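# Stand the full drink can upright in the bowl

## Task

Place the full drink can upright inside the bowl so it stays there by itself, without the robot holding it; then release it and move the hand away.

## Robot and tools

Robot: one arm on a base, ending in a five-fingered right hand. Commands steer the hand point, which is fixed to the palm 0.05 m in front of it, where the index pad and thumb tip meet in a pinch. Its own axes: +z runs along the straightened fingers (fingertips about 0.06-0.07 m past the point), +y points out of the palm, +x crosses the palm away from the thumb toward the little finger. A bracket on the little-finger side of the wrist sticks out 0.03 m beyond the point along +y and 0.11 m across the palm, and it can strike objects.

Scene frame: origin on the table surface under the arm base, +z up, +x forward, +y to the left when facing +x. Results report the hand point position in metres and its orientation as a wxyz quaternion, plus velocities; the printed position can be slightly wrong, more so at long reach.

The row: every motion command is one list of 14 numbers, each in [-1, 1], in this order: dx, dy, dz, rx, ry, rz, little, ring, middle, index, thumb_bend, thumb_turn, force_limit, speed. The first six are an offset, not a pose: a displacement expressed in the hand point's own axes, counted from the hand point's pose in the most recent result that shows it (before any such result in the scene, or for later calls within the same reply, counted from where the robot is when the action begins). A value of 1.0 equals 0.6 m for dx, dy, dz and 180 degrees for rx, ry, rz; the three rotation numbers form a single rotation vector. All zeros means go back to that reference pose, not stay put. Finger values are absolute targets: +1 straight/open, -1 fully curled. thumb_bend +1 straight, -1 fully bent; thumb_turn +1 beside the palm, -1 across in front of it. A pinch is roughly index -0.22, thumb_bend -0.75, thumb_turn -0.57. force_limit maps -1..+1 to roughly 0..10 N at the fingertip (0..15 N for the two thumb motors) and only stops closing motion. speed maps -1..+1 to almost nothing up to full speed (whole travel in 0.6 s); for a soft grip close at -0.9 or slower.

Tools:
execute_actions {actions, pictures}: actions holds at most one item. An empty list just returns the state. {"rows": [...], "steps": n} plays up to 15 rows, one per 1/30 s control step (n at most 15, default 15; the last row repeats if rows run out). Each row is measured from the same reference pose, not from the previous row. {"steps": n} alone waits until n steps (max 300) have passed since the last result, reply time included. pictures toggles camera images.
move {target, speed, stop_force}: target is one 14-number row as above; the hand point follows a straight path toward it over 0.5 to 10 s (it stops at 10 s even if short). speed is m/s, 0.002 to 0.5, default 0.25 (turning up to twice that in rad/s). stop_force, 9 to 40 N, ends the path when the wrist sensor feels that much extra resistance along the direction of travel; use it with very slow speeds to approach contacts, not on turning moves, and omit it when lifting away from something being pressed. Hand numbers in the row are sent at the start. The path ignores obstacles.
wait {seconds}: 0 to 10 s with nothing new sent.
zoom_image {camera, region}: enlarges [x0, y0, x1, y1] pixels (at most 504x504) of cam_high, cam_low or cam_wrist, each 896x504.
show_instructions: shows the reference images.
finished_scene {scene}: ends the current scene (give its number) and grades it; irreversible.

Motion limits: each step the command is clipped to 100 mm and 16 degrees from the measured pose, and arm commands lag about 0.17 s. Big offsets may need several calls; check the reported pose and send the remainder. Position wins over orientation when both cannot be met.

Result lines: the move line reports the ending (done, off_target, moving, held, fault, or contact when stop_force triggered) and limits (paced = clipped, held = some steps blocked by the clearance check). HELD marks blocked steps; 'pose unreachable' means the clearance check altered the command. Hand target shows where the controller is driving. Wrist force/torque are in the hand point axes, with up to about 4 N offset, 2.4 N noise, saturating near 50 N. hand_measured, hand_stopped_by (moving, target, force, stalled, fault) and hand_load_n give six values in motor order; a lost grip appears as loads falling near 0. Joint torques are noisy and offset.

Gripping: turn the thumb in front of the palm before reaching; the whole hand wraps objects 0.035-0.08 m wide, lying across the palm toward the wrist. Motors move only on a changed target, then lock. Resend the same values to keep a grip; send more-open targets to release.

Avoid: pushing anything off the table, dropping or slamming the can, hard or fast contacts. The arm is stiff: targets even slightly past a firm surface can trigger a fault. 150 N external force or a joint exceeding its torque limit (wrist joints 25.2 N m, others 135 N m, held weight included) stops the arm for 10 s. Holding loads heats motors; at 85 °C the brakes engage. Loose objects may get brief random nudges. Finish with the can free-standing upright in the bowl and the hand clear.

Each tool is called after "Call:" by a JSON object that holds its "api" and its "payload", one argument or row to a line.

Reference images:

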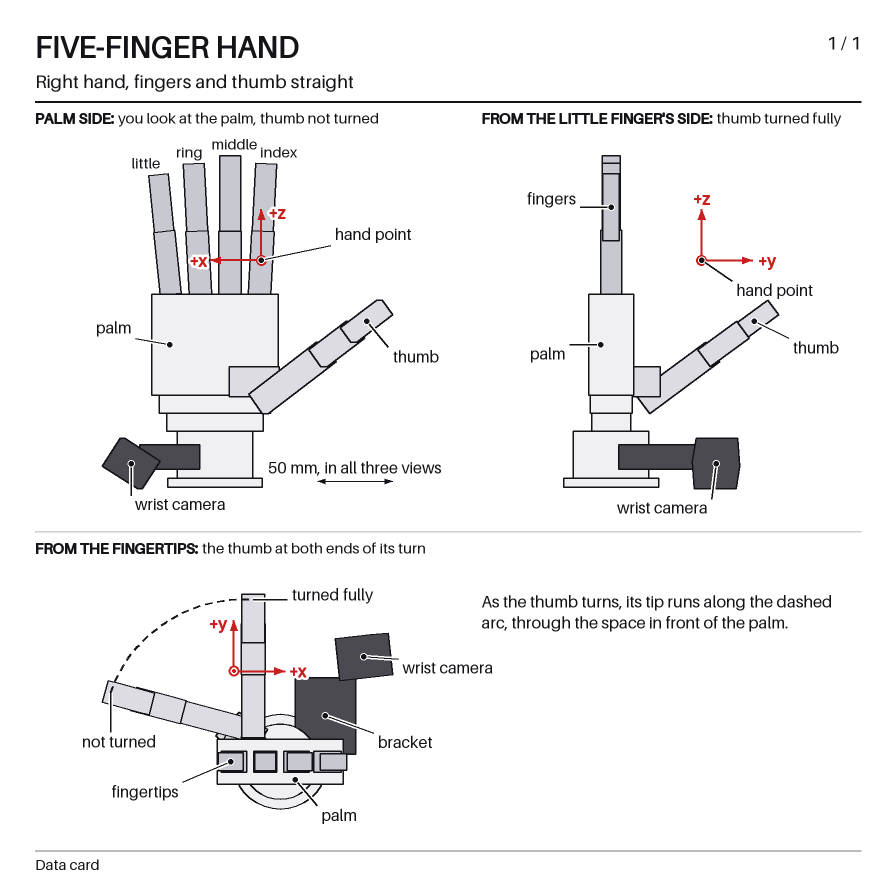

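## Session

Call:
{"api": "execute_actions", "payload": {
  "actions": []
}}

Scene clock: 0.00 s of 4800.00 s.
end_effector_position=(+0.2449, -0.4252, +0.1925) hand_measured=(+1.000, +1.000, +1.000, +1.000, +1.000, +1.000) hand_load_n=(+0.0, +0.0, +0.0, +0.0, +0.0, +0.0) hand_stopped_by=(target, target, target, target, target, target) hand_force_limit=0.00 hand_speed=-0.80 end_effector_quat_wxyz=(-0.263, -0.263, +0.795, -0.480) end_effector_velocity=(-0.000, +0.000, -0.000) end_effector_angular_velocity=(+0.000, +0.000, +0.000)
Joint positions: [-1.052 -0.933  2.022 -0.104  1.469 -3.127]
Joint velocities: [ 0.    -0.     0.001 -0.001  0.     0.   ]
Joint torques (N m, as the arm reports them, + toward a larger angle): no reading
Wrist force (N, on the end effector, along its own x y z axes, offset not removed): no reading
Wrist torque (N m, same axes, about the end effector's origin, offset not removed): no reading
Hand target: +0.245, -0.425, +0.192; -0.263, -0.263, +0.795, -0.480

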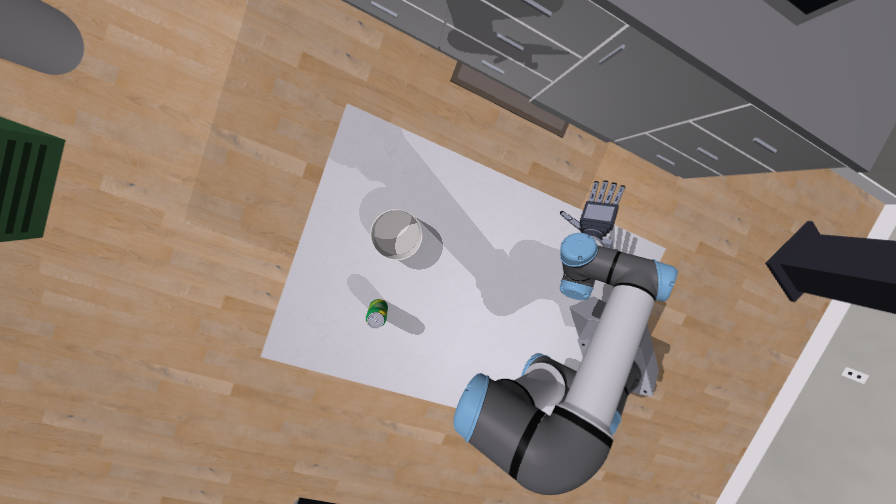

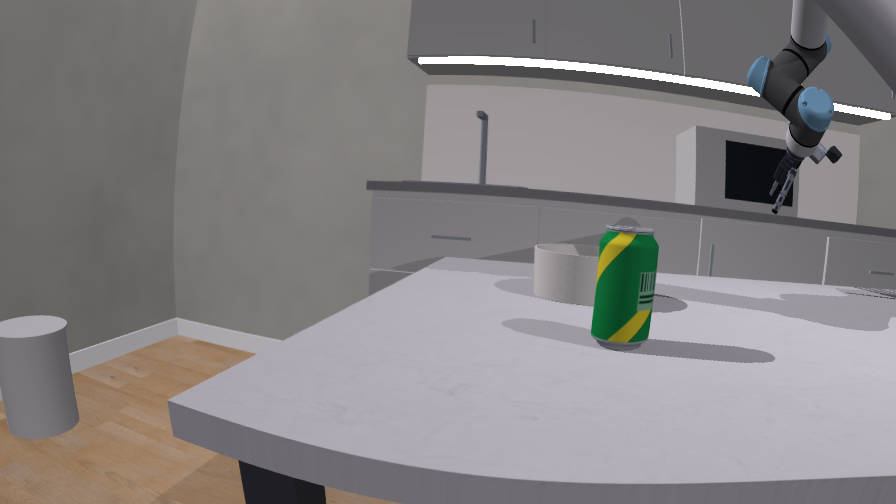

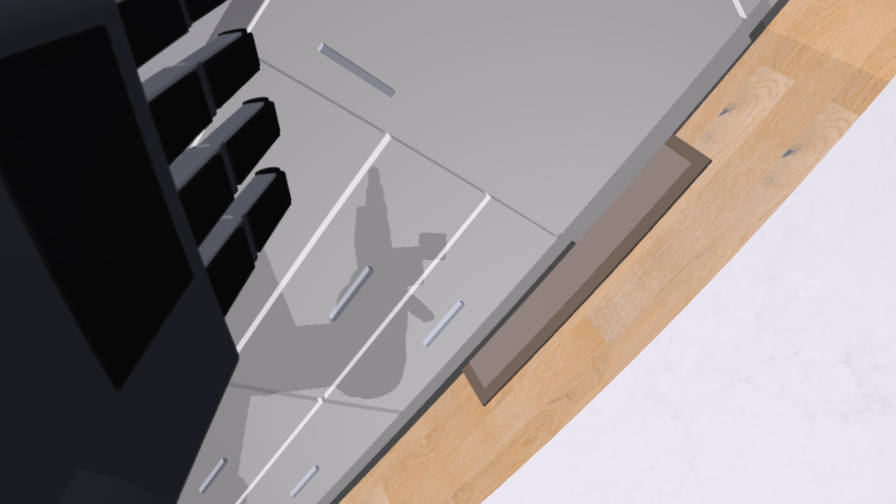

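Call:
{"api": "zoom_image", "payload": {
  "camera": "cam_high",
  "region": [250, 90, 700, 430]
}}

Call:
{"api": "zoom_image", "payload": {
  "camera": "cam_low",
  "region": [480, 180, 896, 400]
}}

Region (250, 90, 700, 430) of cam_high's 896x504 image, scaled by 1.120, with more detail than that image has; it fills the top 381 rows of this view, and the rest is white.

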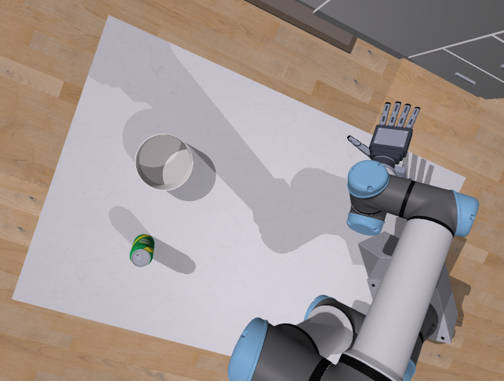

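Region (480, 180, 896, 400) of cam_low's 896x504 image, scaled by 1.212, with more detail than that image has; it fills the top 267 rows of this view, and the rest is white.

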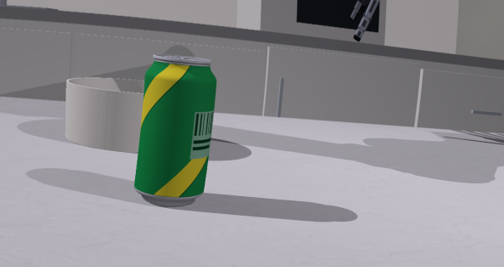

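Call:
{"api": "move", "payload": {
  "target": [-0.328, -0.092, -0.768, 0.570, -0.117, -0.287, 1, 1, 1, 1, 1, -1, 0, 0],
  "speed": 0.25
}}

Scene clock: 93.57 s of 4800.00 s.
end_effector_position=(+0.4792, -0.0656, +0.2616) hand_measured=(+1.000, +1.000, +1.000, +1.000, +1.000, -1.000) hand_load_n=(+0.0, +0.0, +0.0, +0.0, +0.0, +0.0) hand_stopped_by=(target, target, target, target, target, target) hand_force_limit=0.00 hand_speed=0.00 end_effector_quat_wxyz=(+0.056, +0.667, -0.180, +0.721) end_effector_velocity=(-0.001, -0.000, -0.000) end_effector_angular_velocity=(+0.001, +0.001, -0.002)
Joint positions: [-0.669 -2.181  2.774 -1.009  1.282 -3.536]
Joint velocities: [-0.     0.001  0.001  0.001  0.    -0.   ]
Joint torques (N m, as the arm reports them, + toward a larger angle): [ 1.6  16.62 -3.59 -0.57  0.72  0.57]
Wrist force (N, on the end effector, along its own x y z axes, offset not removed): [0.9 -0.5 0.0]
Wrist torque (N m, same axes, about the end effector's origin, offset not removed): [-0.11 -0.28 0.05]
Hand target: +0.479, -0.066, +0.262; +0.056, +0.667, -0.180, +0.721
Off the commanded pose: 0.072 m, 22 deg; orientation clipped at the last step of the last action.
After step 160, 83.10 s passed at rest.
move: held; limits=paced,held; held on 25 of 154 steps, including the last
pose unreachable: on one or more control steps of this call an arm could not follow its commanded pose, so it was not sent that pose on those steps. On the call's last step it was still not sent that pose. It may still have moved: this result reports where it is.
cause: the commanded pose would bring two parts of the arm too close to each other (joints 3 (elbow) to 5 (wrist 2) lie between them).

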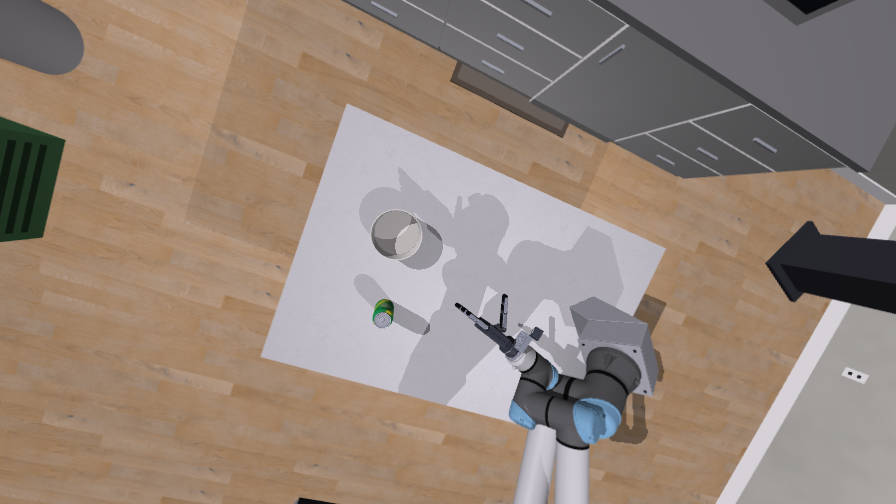

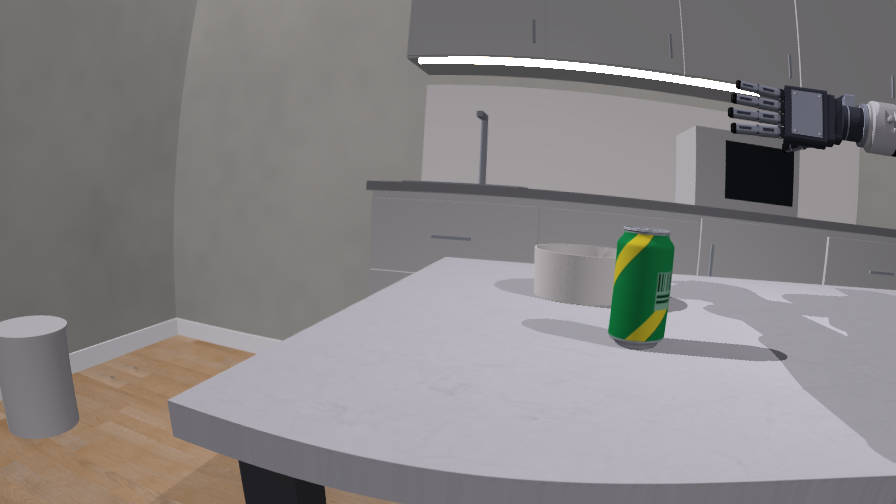

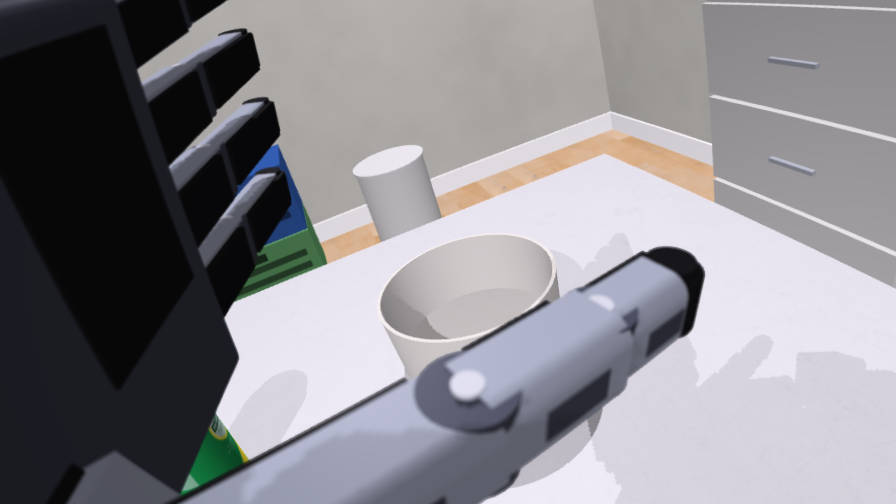

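Call:
{"api": "move", "payload": {
  "target": [-0.099, -0.360, 0.221, 0.107, -0.0245, -0.056, 1, 1, 1, 1, 1, -1, 0, 0],
  "speed": 0.2
}}

Scene clock: 124.23 s of 4800.00 s.
end_effector_position=(+0.6794, +0.1000, +0.2496) hand_measured=(+1.000, +1.000, +1.000, +1.000, +1.000, -1.000) hand_load_n=(+0.0, +0.0, +0.0, +0.0, +0.0, +0.0) hand_stopped_by=(target, target, target, target, target, target) hand_force_limit=0.00 hand_speed=0.00 end_effector_quat_wxyz=(-0.001, +0.707, -0.001, +0.707) end_effector_velocity=(+0.003, +0.002, +0.000) end_effector_angular_velocity=(-0.003, -0.004, -0.000)
Joint positions: [-0.118 -1.924  2.288 -0.977  1.512 -3.947]
Joint velocities: [ 0.007  0.005 -0.008  0.001  0.008 -0.006]
Joint torques (N m, as the arm reports them, + toward a larger angle): [  8.9   -5.74 -22.94   0.95   3.63  -1.7 ]
Wrist force (N, on the end effector, along its own x y z axes, offset not removed): [0.5 -0.9 0.3]
Wrist torque (N m, same axes, about the end effector's origin, offset not removed): [-0.30 -0.12 0.06]
Hand target: +0.680, +0.100, +0.250; -0.001, +0.707, -0.001, +0.708
Off the commanded pose: 0.000 m, 0 deg.
After step 90, 24.43 s passed at rest.
move: done; limits=paced

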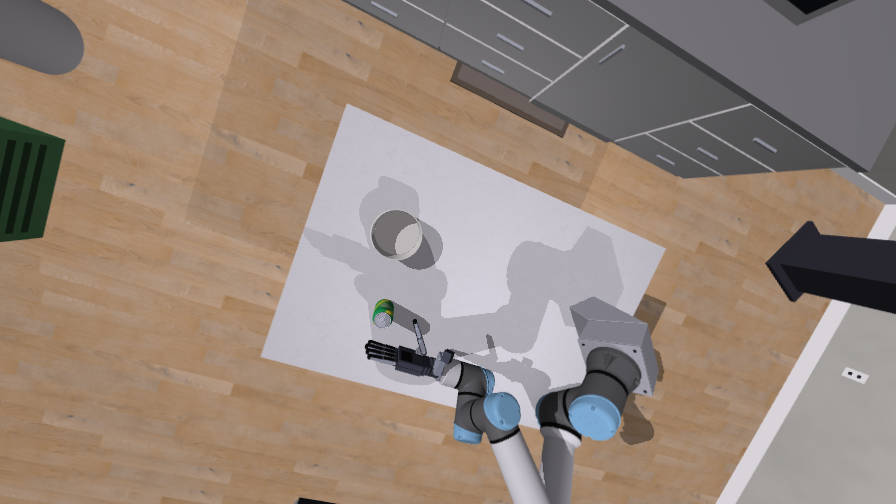

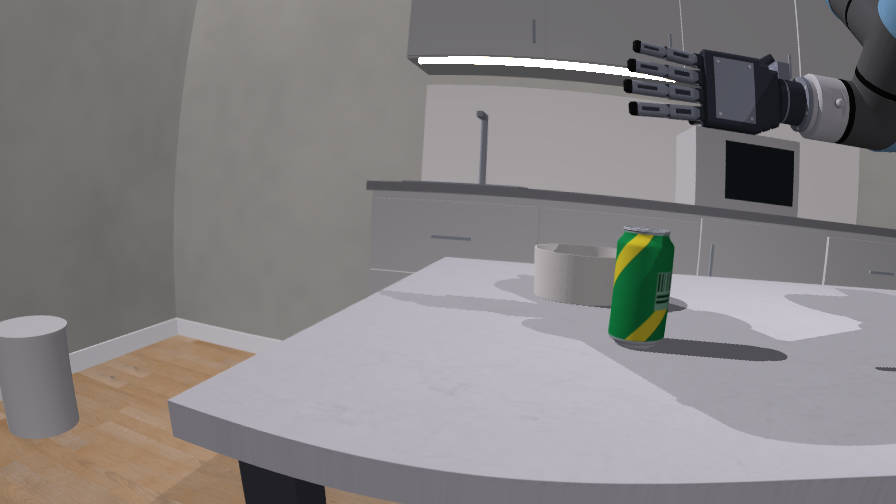

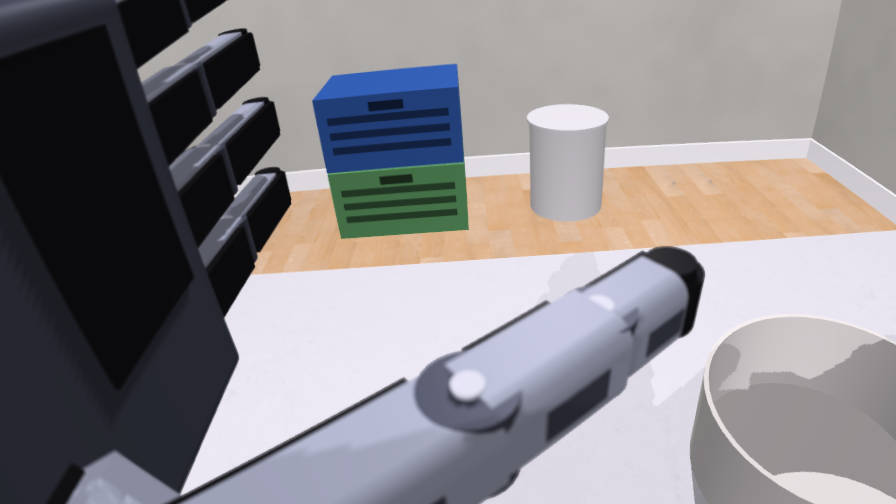

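Call:
{"api": "zoom_image", "payload": {
  "camera": "cam_high",
  "region": [340, 190, 500, 390]
}}

Region (340, 190, 500, 390) of cam_high's 896x504 image, scaled by 2.520, with more detail than that image has; it fills the left 403 columns of this view, and the rest is white.

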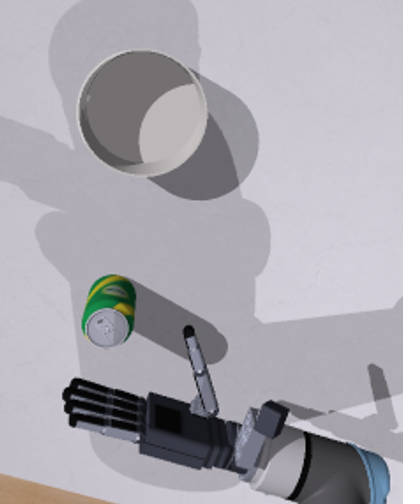

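Call:
{"api": "move", "payload": {
  "target": [-0.258, -0.05, -0.167, 0, 0, 0, 1, 1, 1, 1, 1, -1, 0, 0],
  "speed": 0.2
}}

Scene clock: 144.53 s of 4800.00 s.
end_effector_position=(+0.5792, +0.1304, +0.0953) hand_measured=(+1.000, +1.000, +1.000, +1.000, +1.000, -1.000) hand_load_n=(+0.0, +0.0, +0.0, +0.0, +0.0, +0.0) hand_stopped_by=(target, target, target, target, target, target) hand_force_limit=0.00 hand_speed=0.00 end_effector_quat_wxyz=(-0.001, +0.707, -0.001, +0.707) end_effector_velocity=(-0.002, -0.000, -0.003) end_effector_angular_velocity=(-0.001, -0.005, -0.002)
Joint positions: [ 0.309 -1.533  2.416 -1.524  1.859 -4.196]
Joint velocities: [ 0.009  0.015  0.    -0.02   0.011 -0.008]
Joint torques (N m, as the arm reports them, + toward a larger angle): [  9.51 -17.91 -10.46  -3.22   3.25  -1.6 ]
Wrist force (N, on the end effector, along its own x y z axes, offset not removed): [0.8 0.0 -0.2]
Wrist torque (N m, same axes, about the end effector's origin, offset not removed): [-0.15 -0.21 0.05]
Hand target: +0.579, +0.131, +0.095; -0.001, +0.707, -0.001, +0.708
Off the commanded pose: 0.001 m, 0 deg.
After step 90, 15.77 s passed at rest.
move: done

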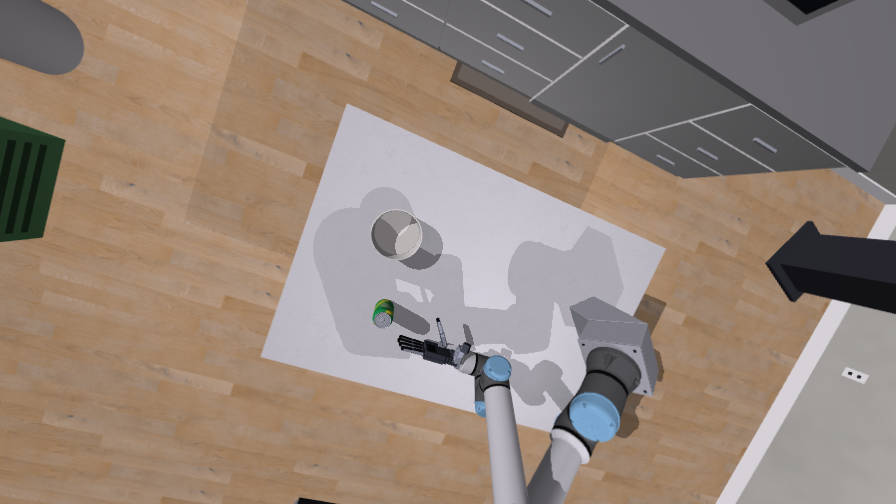

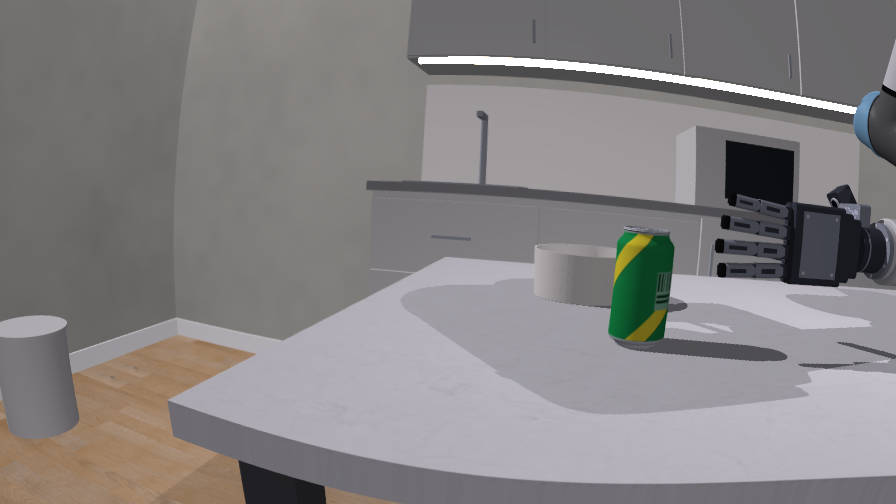

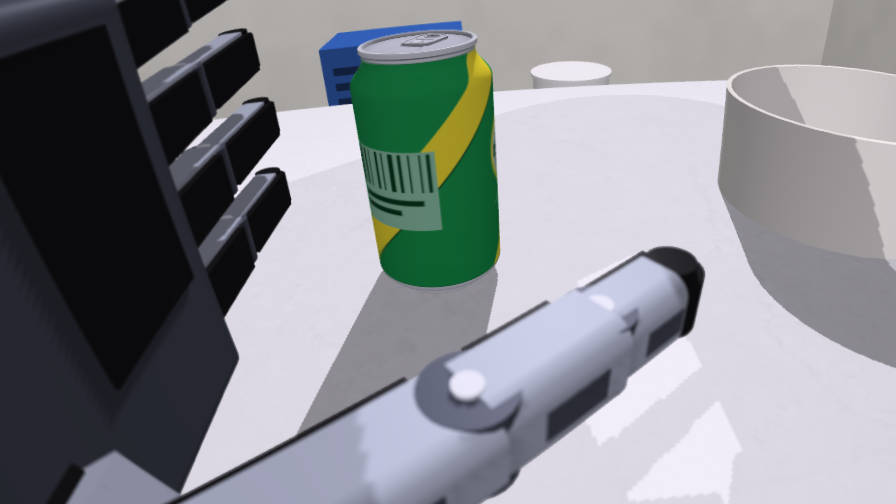

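Call:
{"api": "move", "payload": {
  "target": [-0.02, 0, 0.16, 0, -0.0833, 0, 1, 1, 1, 1, 1, -1, 0, 0],
  "speed": 0.12
}}

Scene clock: 209.20 s of 4800.00 s.
end_effector_position=(+0.6750, +0.1305, +0.0833) hand_measured=(+1.000, +1.000, +1.000, +1.000, +1.000, -1.000) hand_load_n=(+0.0, +0.0, +0.0, +0.0, +0.0, +0.0) hand_stopped_by=(target, target, target, target, target, target) hand_force_limit=0.00 hand_speed=0.00 end_effector_quat_wxyz=(-0.001, +0.793, -0.001, +0.609) end_effector_velocity=(+0.001, -0.001, -0.003) end_effector_angular_velocity=(-0.001, +0.014, -0.002)
Joint positions: [ 0.158 -1.61   2.133 -0.93   1.585 -4.086]
Joint velocities: [-0.004  0.003 -0.009  0.019 -0.01   0.002]
Joint torques (N m, as the arm reports them, + toward a larger angle): [-13.69 -18.28 -16.79   1.49  -1.64   1.28]
Wrist force (N, on the end effector, along its own x y z axes, offset not removed): [1.2 0.6 0.8]
Wrist torque (N m, same axes, about the end effector's origin, offset not removed): [-0.08 -0.33 0.11]
Hand target: +0.675, +0.130, +0.083; -0.001, +0.793, -0.001, +0.609
Off the commanded pose: 0.000 m, 0 deg.
After step 90, 60.07 s passed at rest.
move: done

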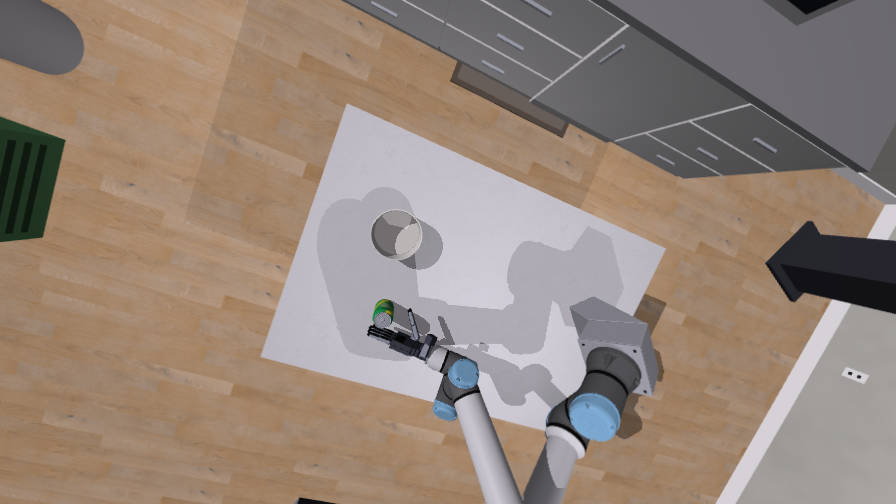

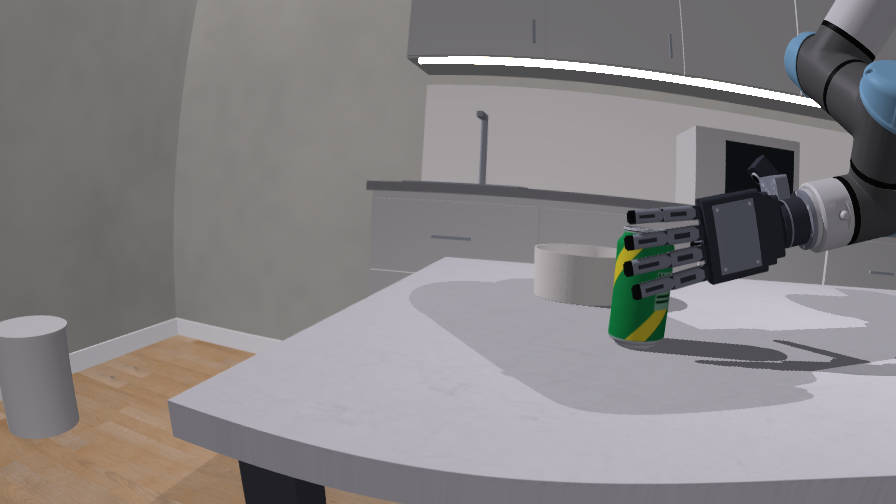

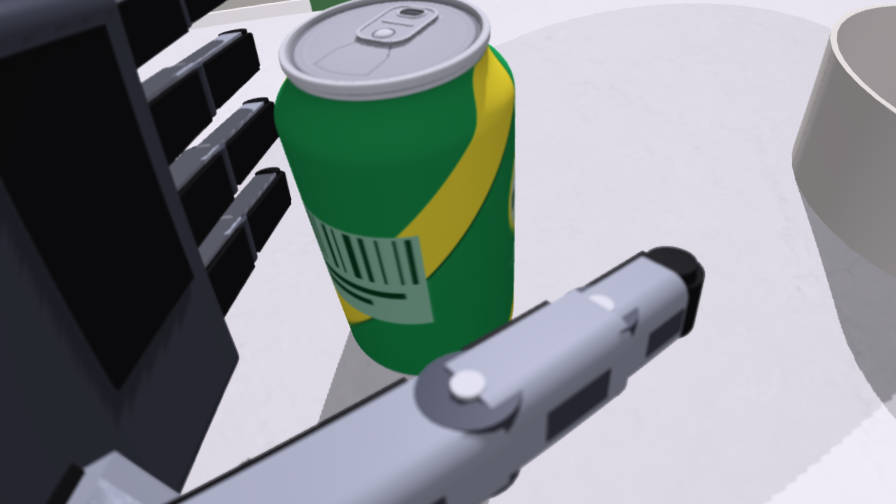

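Call:
{"api": "zoom_image", "payload": {
  "camera": "cam_high",
  "region": [350, 285, 450, 370]
}}

Region (350, 285, 450, 370) of cam_high's 896x504 image, scaled by 5.040, with more detail than that image has; it fills the top 428 rows of this view, and the rest is white.

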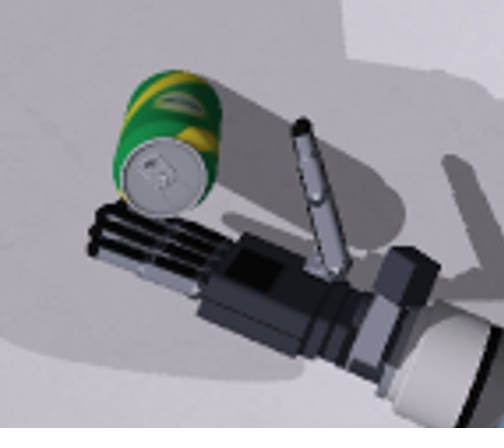

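Call:
{"api": "move", "payload": {
  "target": [0.030, 0, 0.1127, 0, 0, 0, 1, 1, 1, 1, 1, -1, 0, 0],
  "speed": 0.06
}}

Call:
{"api": "zoom_image", "payload": {
  "camera": "cam_high",
  "region": [340, 285, 440, 370]
}}

Scene clock: 230.33 s of 4800.00 s.
end_effector_position=(+0.7446, +0.1304, +0.0832) hand_measured=(+1.000, +1.000, +1.000, +1.000, +1.000, -1.000) hand_load_n=(+0.0, +0.0, +0.0, +0.0, +0.0, +0.0) hand_stopped_by=(target, target, target, target, target, target) hand_force_limit=0.00 hand_speed=0.00 end_effector_quat_wxyz=(-0.001, +0.793, -0.001, +0.609) end_effector_velocity=(+0.003, -0.000, +0.000) end_effector_angular_velocity=(-0.001, +0.000, +0.000)
Joint positions: [ 0.13  -1.534  1.943 -0.816  1.56  -4.076]
Joint velocities: [-0.001  0.003 -0.008  0.005 -0.001 -0.   ]
Joint torques (N m, as the arm reports them, + toward a larger angle): [-17.39 -21.66 -19.04   1.39  -1.71   1.51]
Wrist force (N, on the end effector, along its own x y z axes, offset not removed): [1.5 -0.5 -1.6]
Wrist torque (N m, same axes, about the end effector's origin, offset not removed): [-0.15 -0.18 0.05]
Hand target: +0.745, +0.130, +0.083; -0.001, +0.793, -0.001, +0.609
Off the commanded pose: 0.000 m, 0 deg.
After step 90, 16.53 s passed at rest.
move: done

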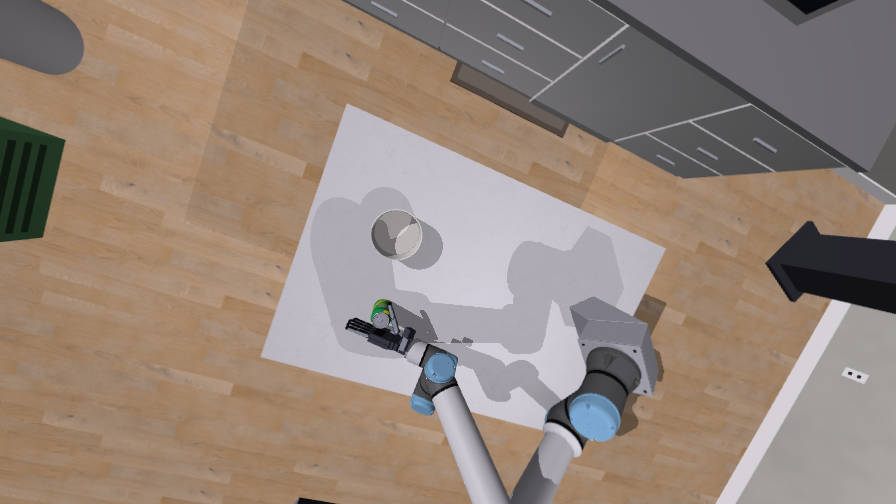

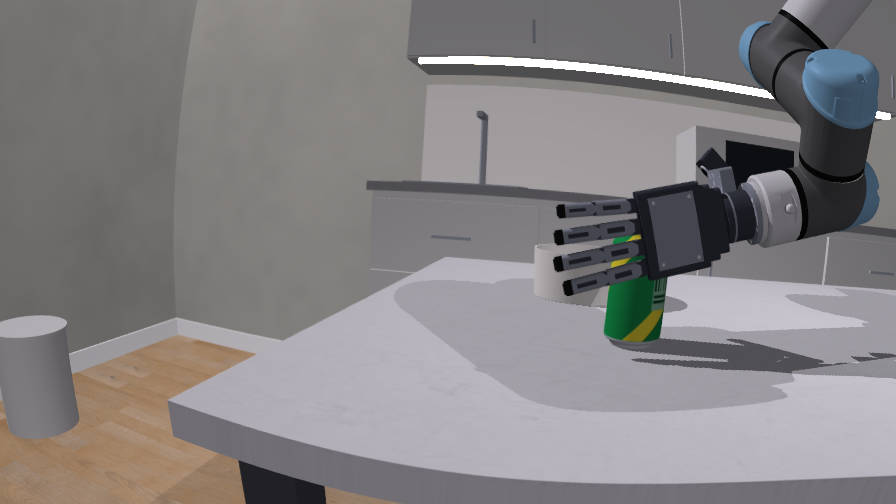

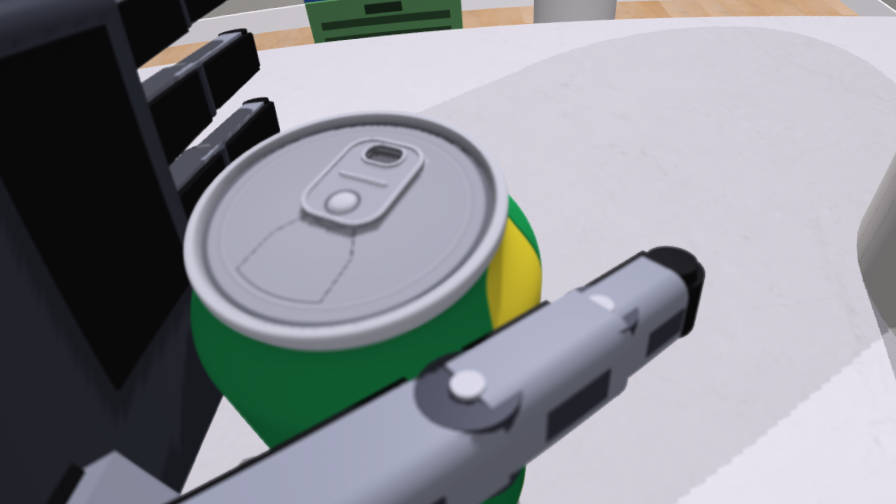

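Region (340, 285, 440, 370) of cam_high's 896x504 image, scaled by 5.040, with more detail than that image has; it fills the top 428 rows of this view, and the rest is white.

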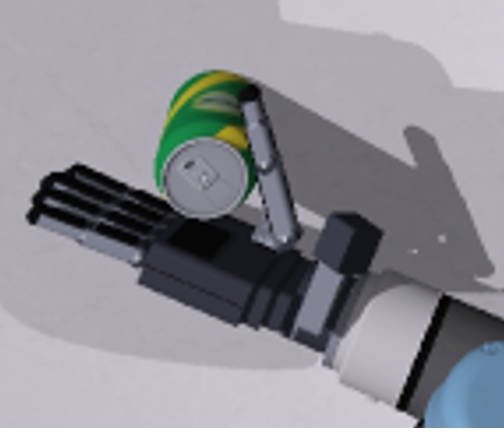

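Call:
{"api": "move", "payload": {
  "target": [-0.007, 0, 0, 0, 0, 0, 1, 1, -1, -1, -1, -1, 0.6, -0.6],
  "speed": 0.02
}}

Scene clock: 244.80 s of 4800.00 s.
end_effector_position=(+0.7435, +0.1305, +0.0791) hand_measured=(+1.000, +1.000, +0.054, +0.206, +0.490, -1.000) hand_load_n=(+0.0, +0.0, +11.0, +7.0, +16.5, +0.5) hand_stopped_by=(target, target, force, force, force, target) hand_force_limit=0.60 hand_speed=-0.60 end_effector_quat_wxyz=(-0.001, +0.793, -0.001, +0.609) end_effector_velocity=(+0.000, +0.001, +0.001) end_effector_angular_velocity=(-0.001, -0.001, +0.001)
Joint positions: [ 0.136 -1.526  1.943 -0.825  1.565 -4.078]
Joint velocities: [-0.    -0.001 -0.    -0.    -0.001 -0.001]
Joint torques (N m, as the arm reports them, + toward a larger angle): [  1.52 -23.06   6.18  -1.23   3.33  -1.56]
Wrist force (N, on the end effector, along its own x y z axes, offset not removed): [0.5 0.5 0.6]
Wrist torque (N m, same axes, about the end effector's origin, offset not removed): [0.09 -0.21 0.21]
Hand target: +0.744, +0.130, +0.079; -0.001, +0.793, -0.001, +0.609
Off the commanded pose: 0.000 m, 0 deg.
After step 90, 9.77 s passed at rest.
move: done

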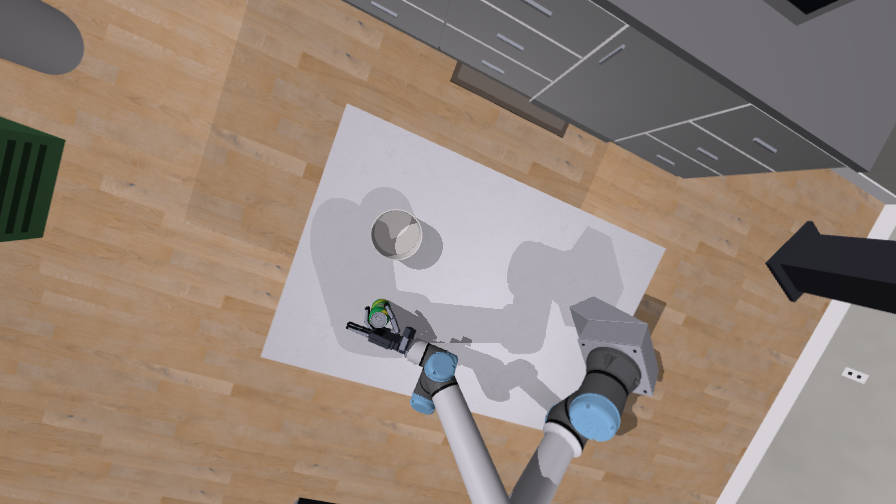

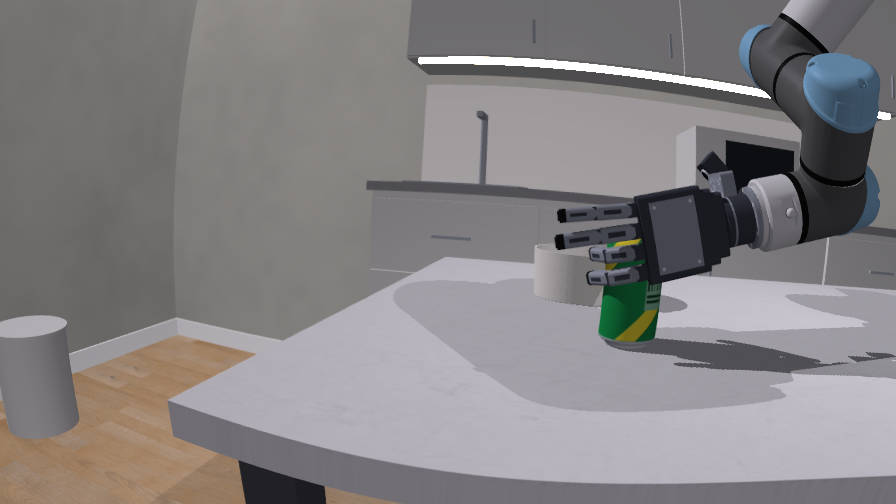

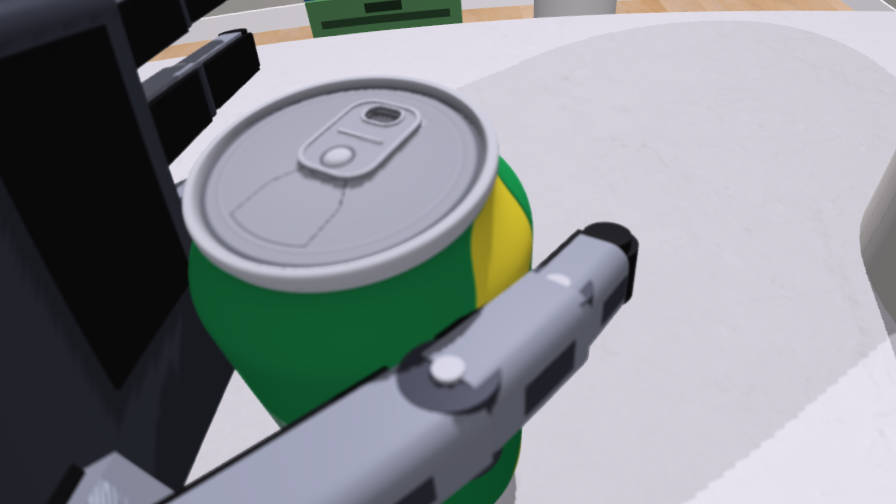

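Call:
{"api": "move", "payload": {
  "target": [0.177, 0, -0.0475, 0, 0, 0, 1, 1, -1, -1, -1, -1, 0.6, -0.6],
  "speed": 0.1
}}

Scene clock: 253.83 s of 4800.00 s.
end_effector_position=(+0.7435, +0.1301, +0.1888) hand_measured=(+1.000, +1.000, +0.054, +0.206, +0.490, -1.000) hand_load_n=(+0.0, +0.0, +10.5, +5.0, +15.0, +1.5) hand_stopped_by=(target, target, force, force, force, target) hand_force_limit=0.60 hand_speed=-0.60 end_effector_quat_wxyz=(-0.001, +0.793, -0.001, +0.609) end_effector_velocity=(-0.000, +0.001, +0.002) end_effector_angular_velocity=(+0.001, +0.001, +0.002)
Joint positions: [-0.044 -1.769  1.985 -0.63   1.4   -4.006]
Joint velocities: [-0.005 -0.006  0.001  0.004 -0.006  0.002]
Joint torques (N m, as the arm reports them, + toward a larger angle): [-16.65 -38.06   0.58   0.73  -1.25   1.07]
Wrist force (N, on the end effector, along its own x y z axes, offset not removed): [-2.9 -1.0 -0.3]
Wrist torque (N m, same axes, about the end effector's origin, offset not removed): [-0.21 -0.08 -0.11]
Hand target: +0.744, +0.130, +0.189; -0.001, +0.793, -0.001, +0.609
Off the commanded pose: 0.000 m, 0 deg.
After step 90, 4.40 s passed at rest.
move: done

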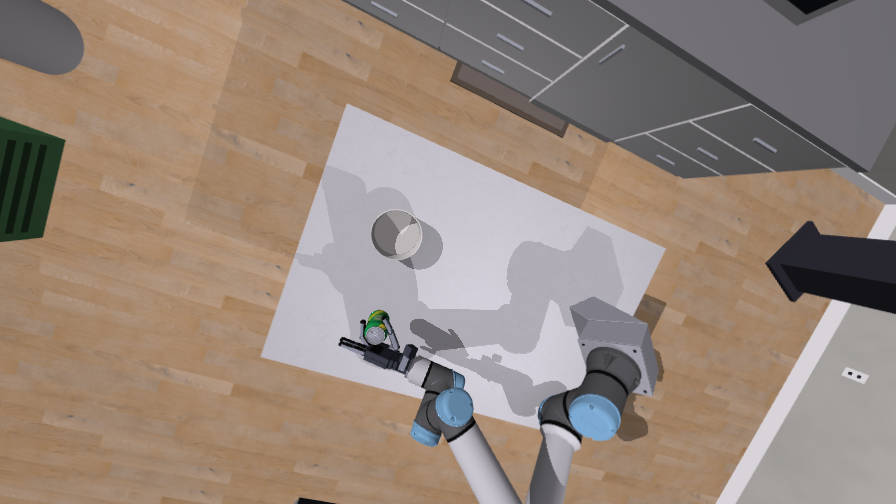

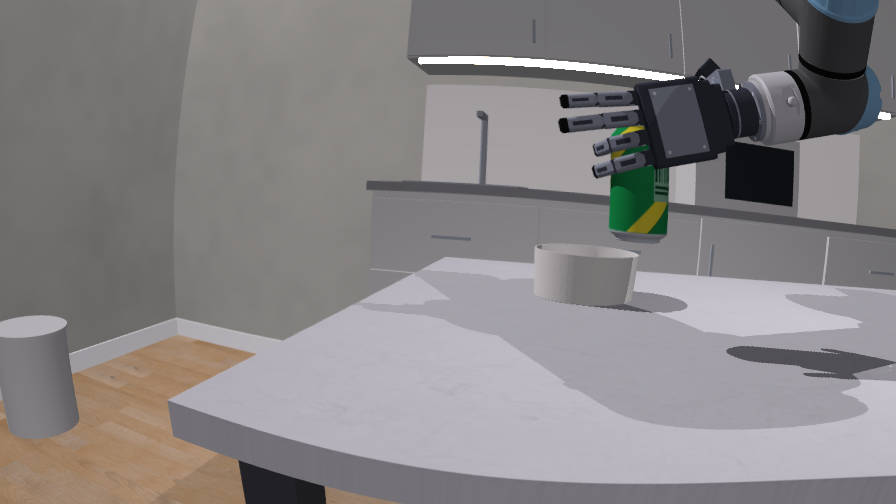

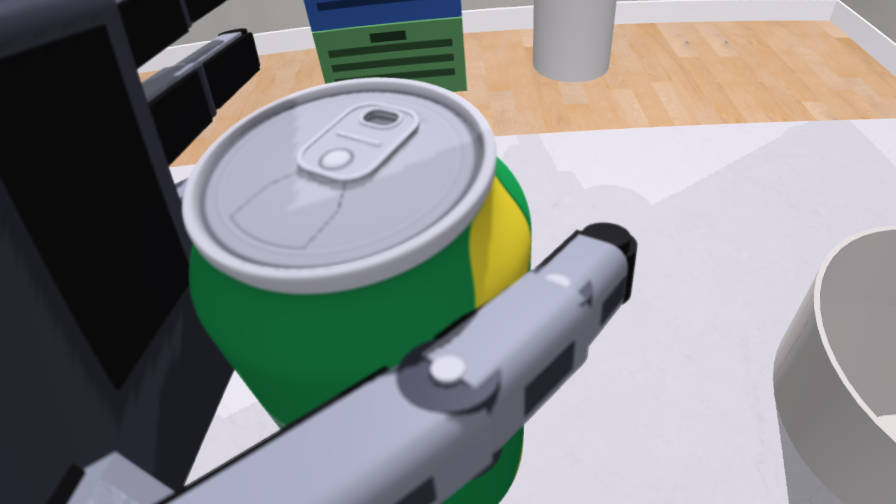

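Call:
{"api": "move", "payload": {
  "target": [0.013, 0.45, 0.048, 0, 0, 0, 1, 1, -1, -1, -1, -1, 0.6, -0.6],
  "speed": 0.15
}}

Call:
{"api": "zoom_image", "payload": {
  "camera": "cam_high",
  "region": [340, 190, 460, 300]
}}

Scene clock: 267.27 s of 4800.00 s.
end_effector_position=(+0.7731, -0.1396, +0.1879) hand_measured=(+1.000, +1.000, +0.054, +0.206, +0.490, -1.000) hand_load_n=(+0.0, +0.0, +10.5, +5.0, +15.0, +1.5) hand_stopped_by=(target, target, force, force, force, target) hand_force_limit=0.60 hand_speed=-0.60 end_effector_quat_wxyz=(-0.001, +0.793, -0.000, +0.609) end_effector_velocity=(+0.000, -0.002, -0.001) end_effector_angular_velocity=(-0.000, +0.001, +0.001)
Joint positions: [-0.477 -1.384  1.972 -1.076  1.008 -3.806]
Joint velocities: [-0.002  0.006 -0.002 -0.004 -0.003  0.001]
Joint torques (N m, as the arm reports them, + toward a larger angle): [-35.13 -11.95 -23.28  -3.86  -0.81   0.98]
Wrist force (N, on the end effector, along its own x y z axes, offset not removed): [-2.6 0.0 0.8]
Wrist torque (N m, same axes, about the end effector's origin, offset not removed): [-0.07 -0.17 0.07]
Hand target: +0.773, -0.140, +0.188; -0.001, +0.793, -0.000, +0.609
Off the commanded pose: 0.001 m, 0 deg.
After step 90, 8.03 s passed at rest.
move: done

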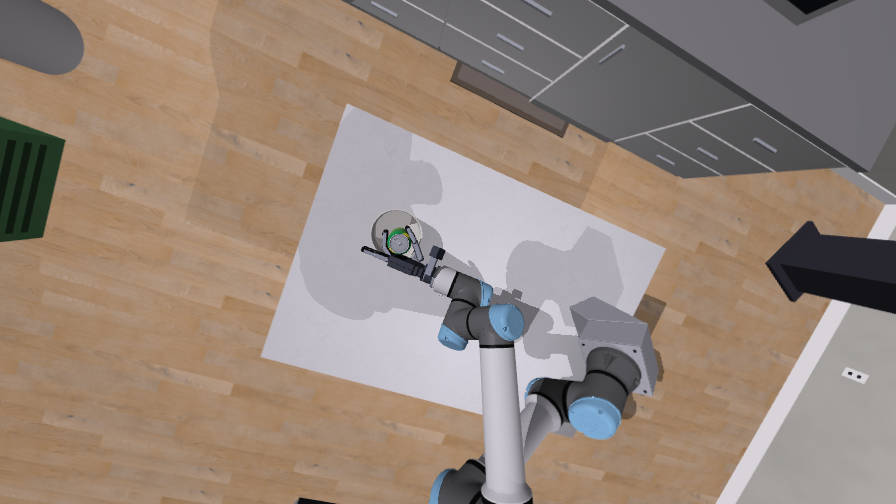

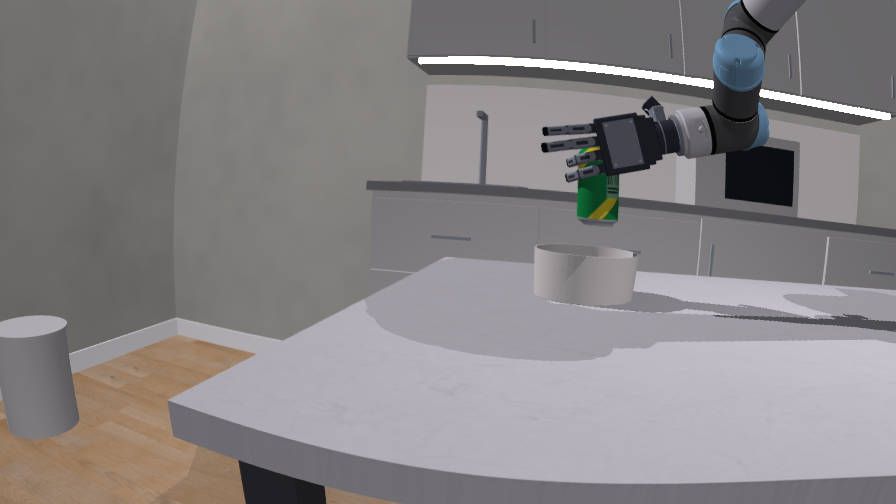

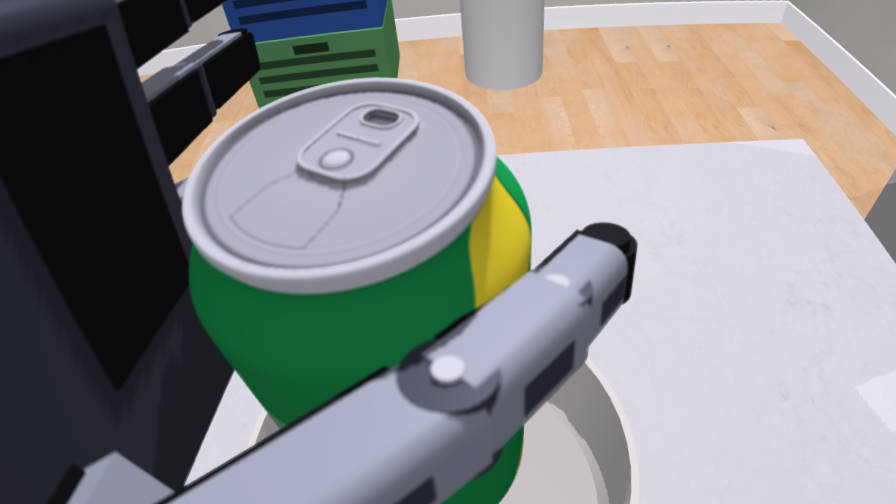

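Region (340, 190, 460, 300) of cam_high's 896x504 image, scaled by 4.200, with more detail than that image has; it fills the top 462 rows of this view, and the rest is white.

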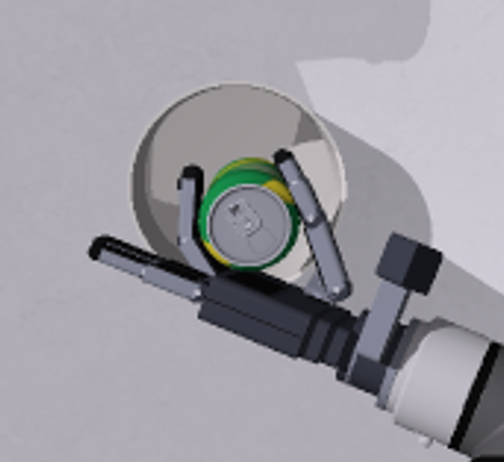

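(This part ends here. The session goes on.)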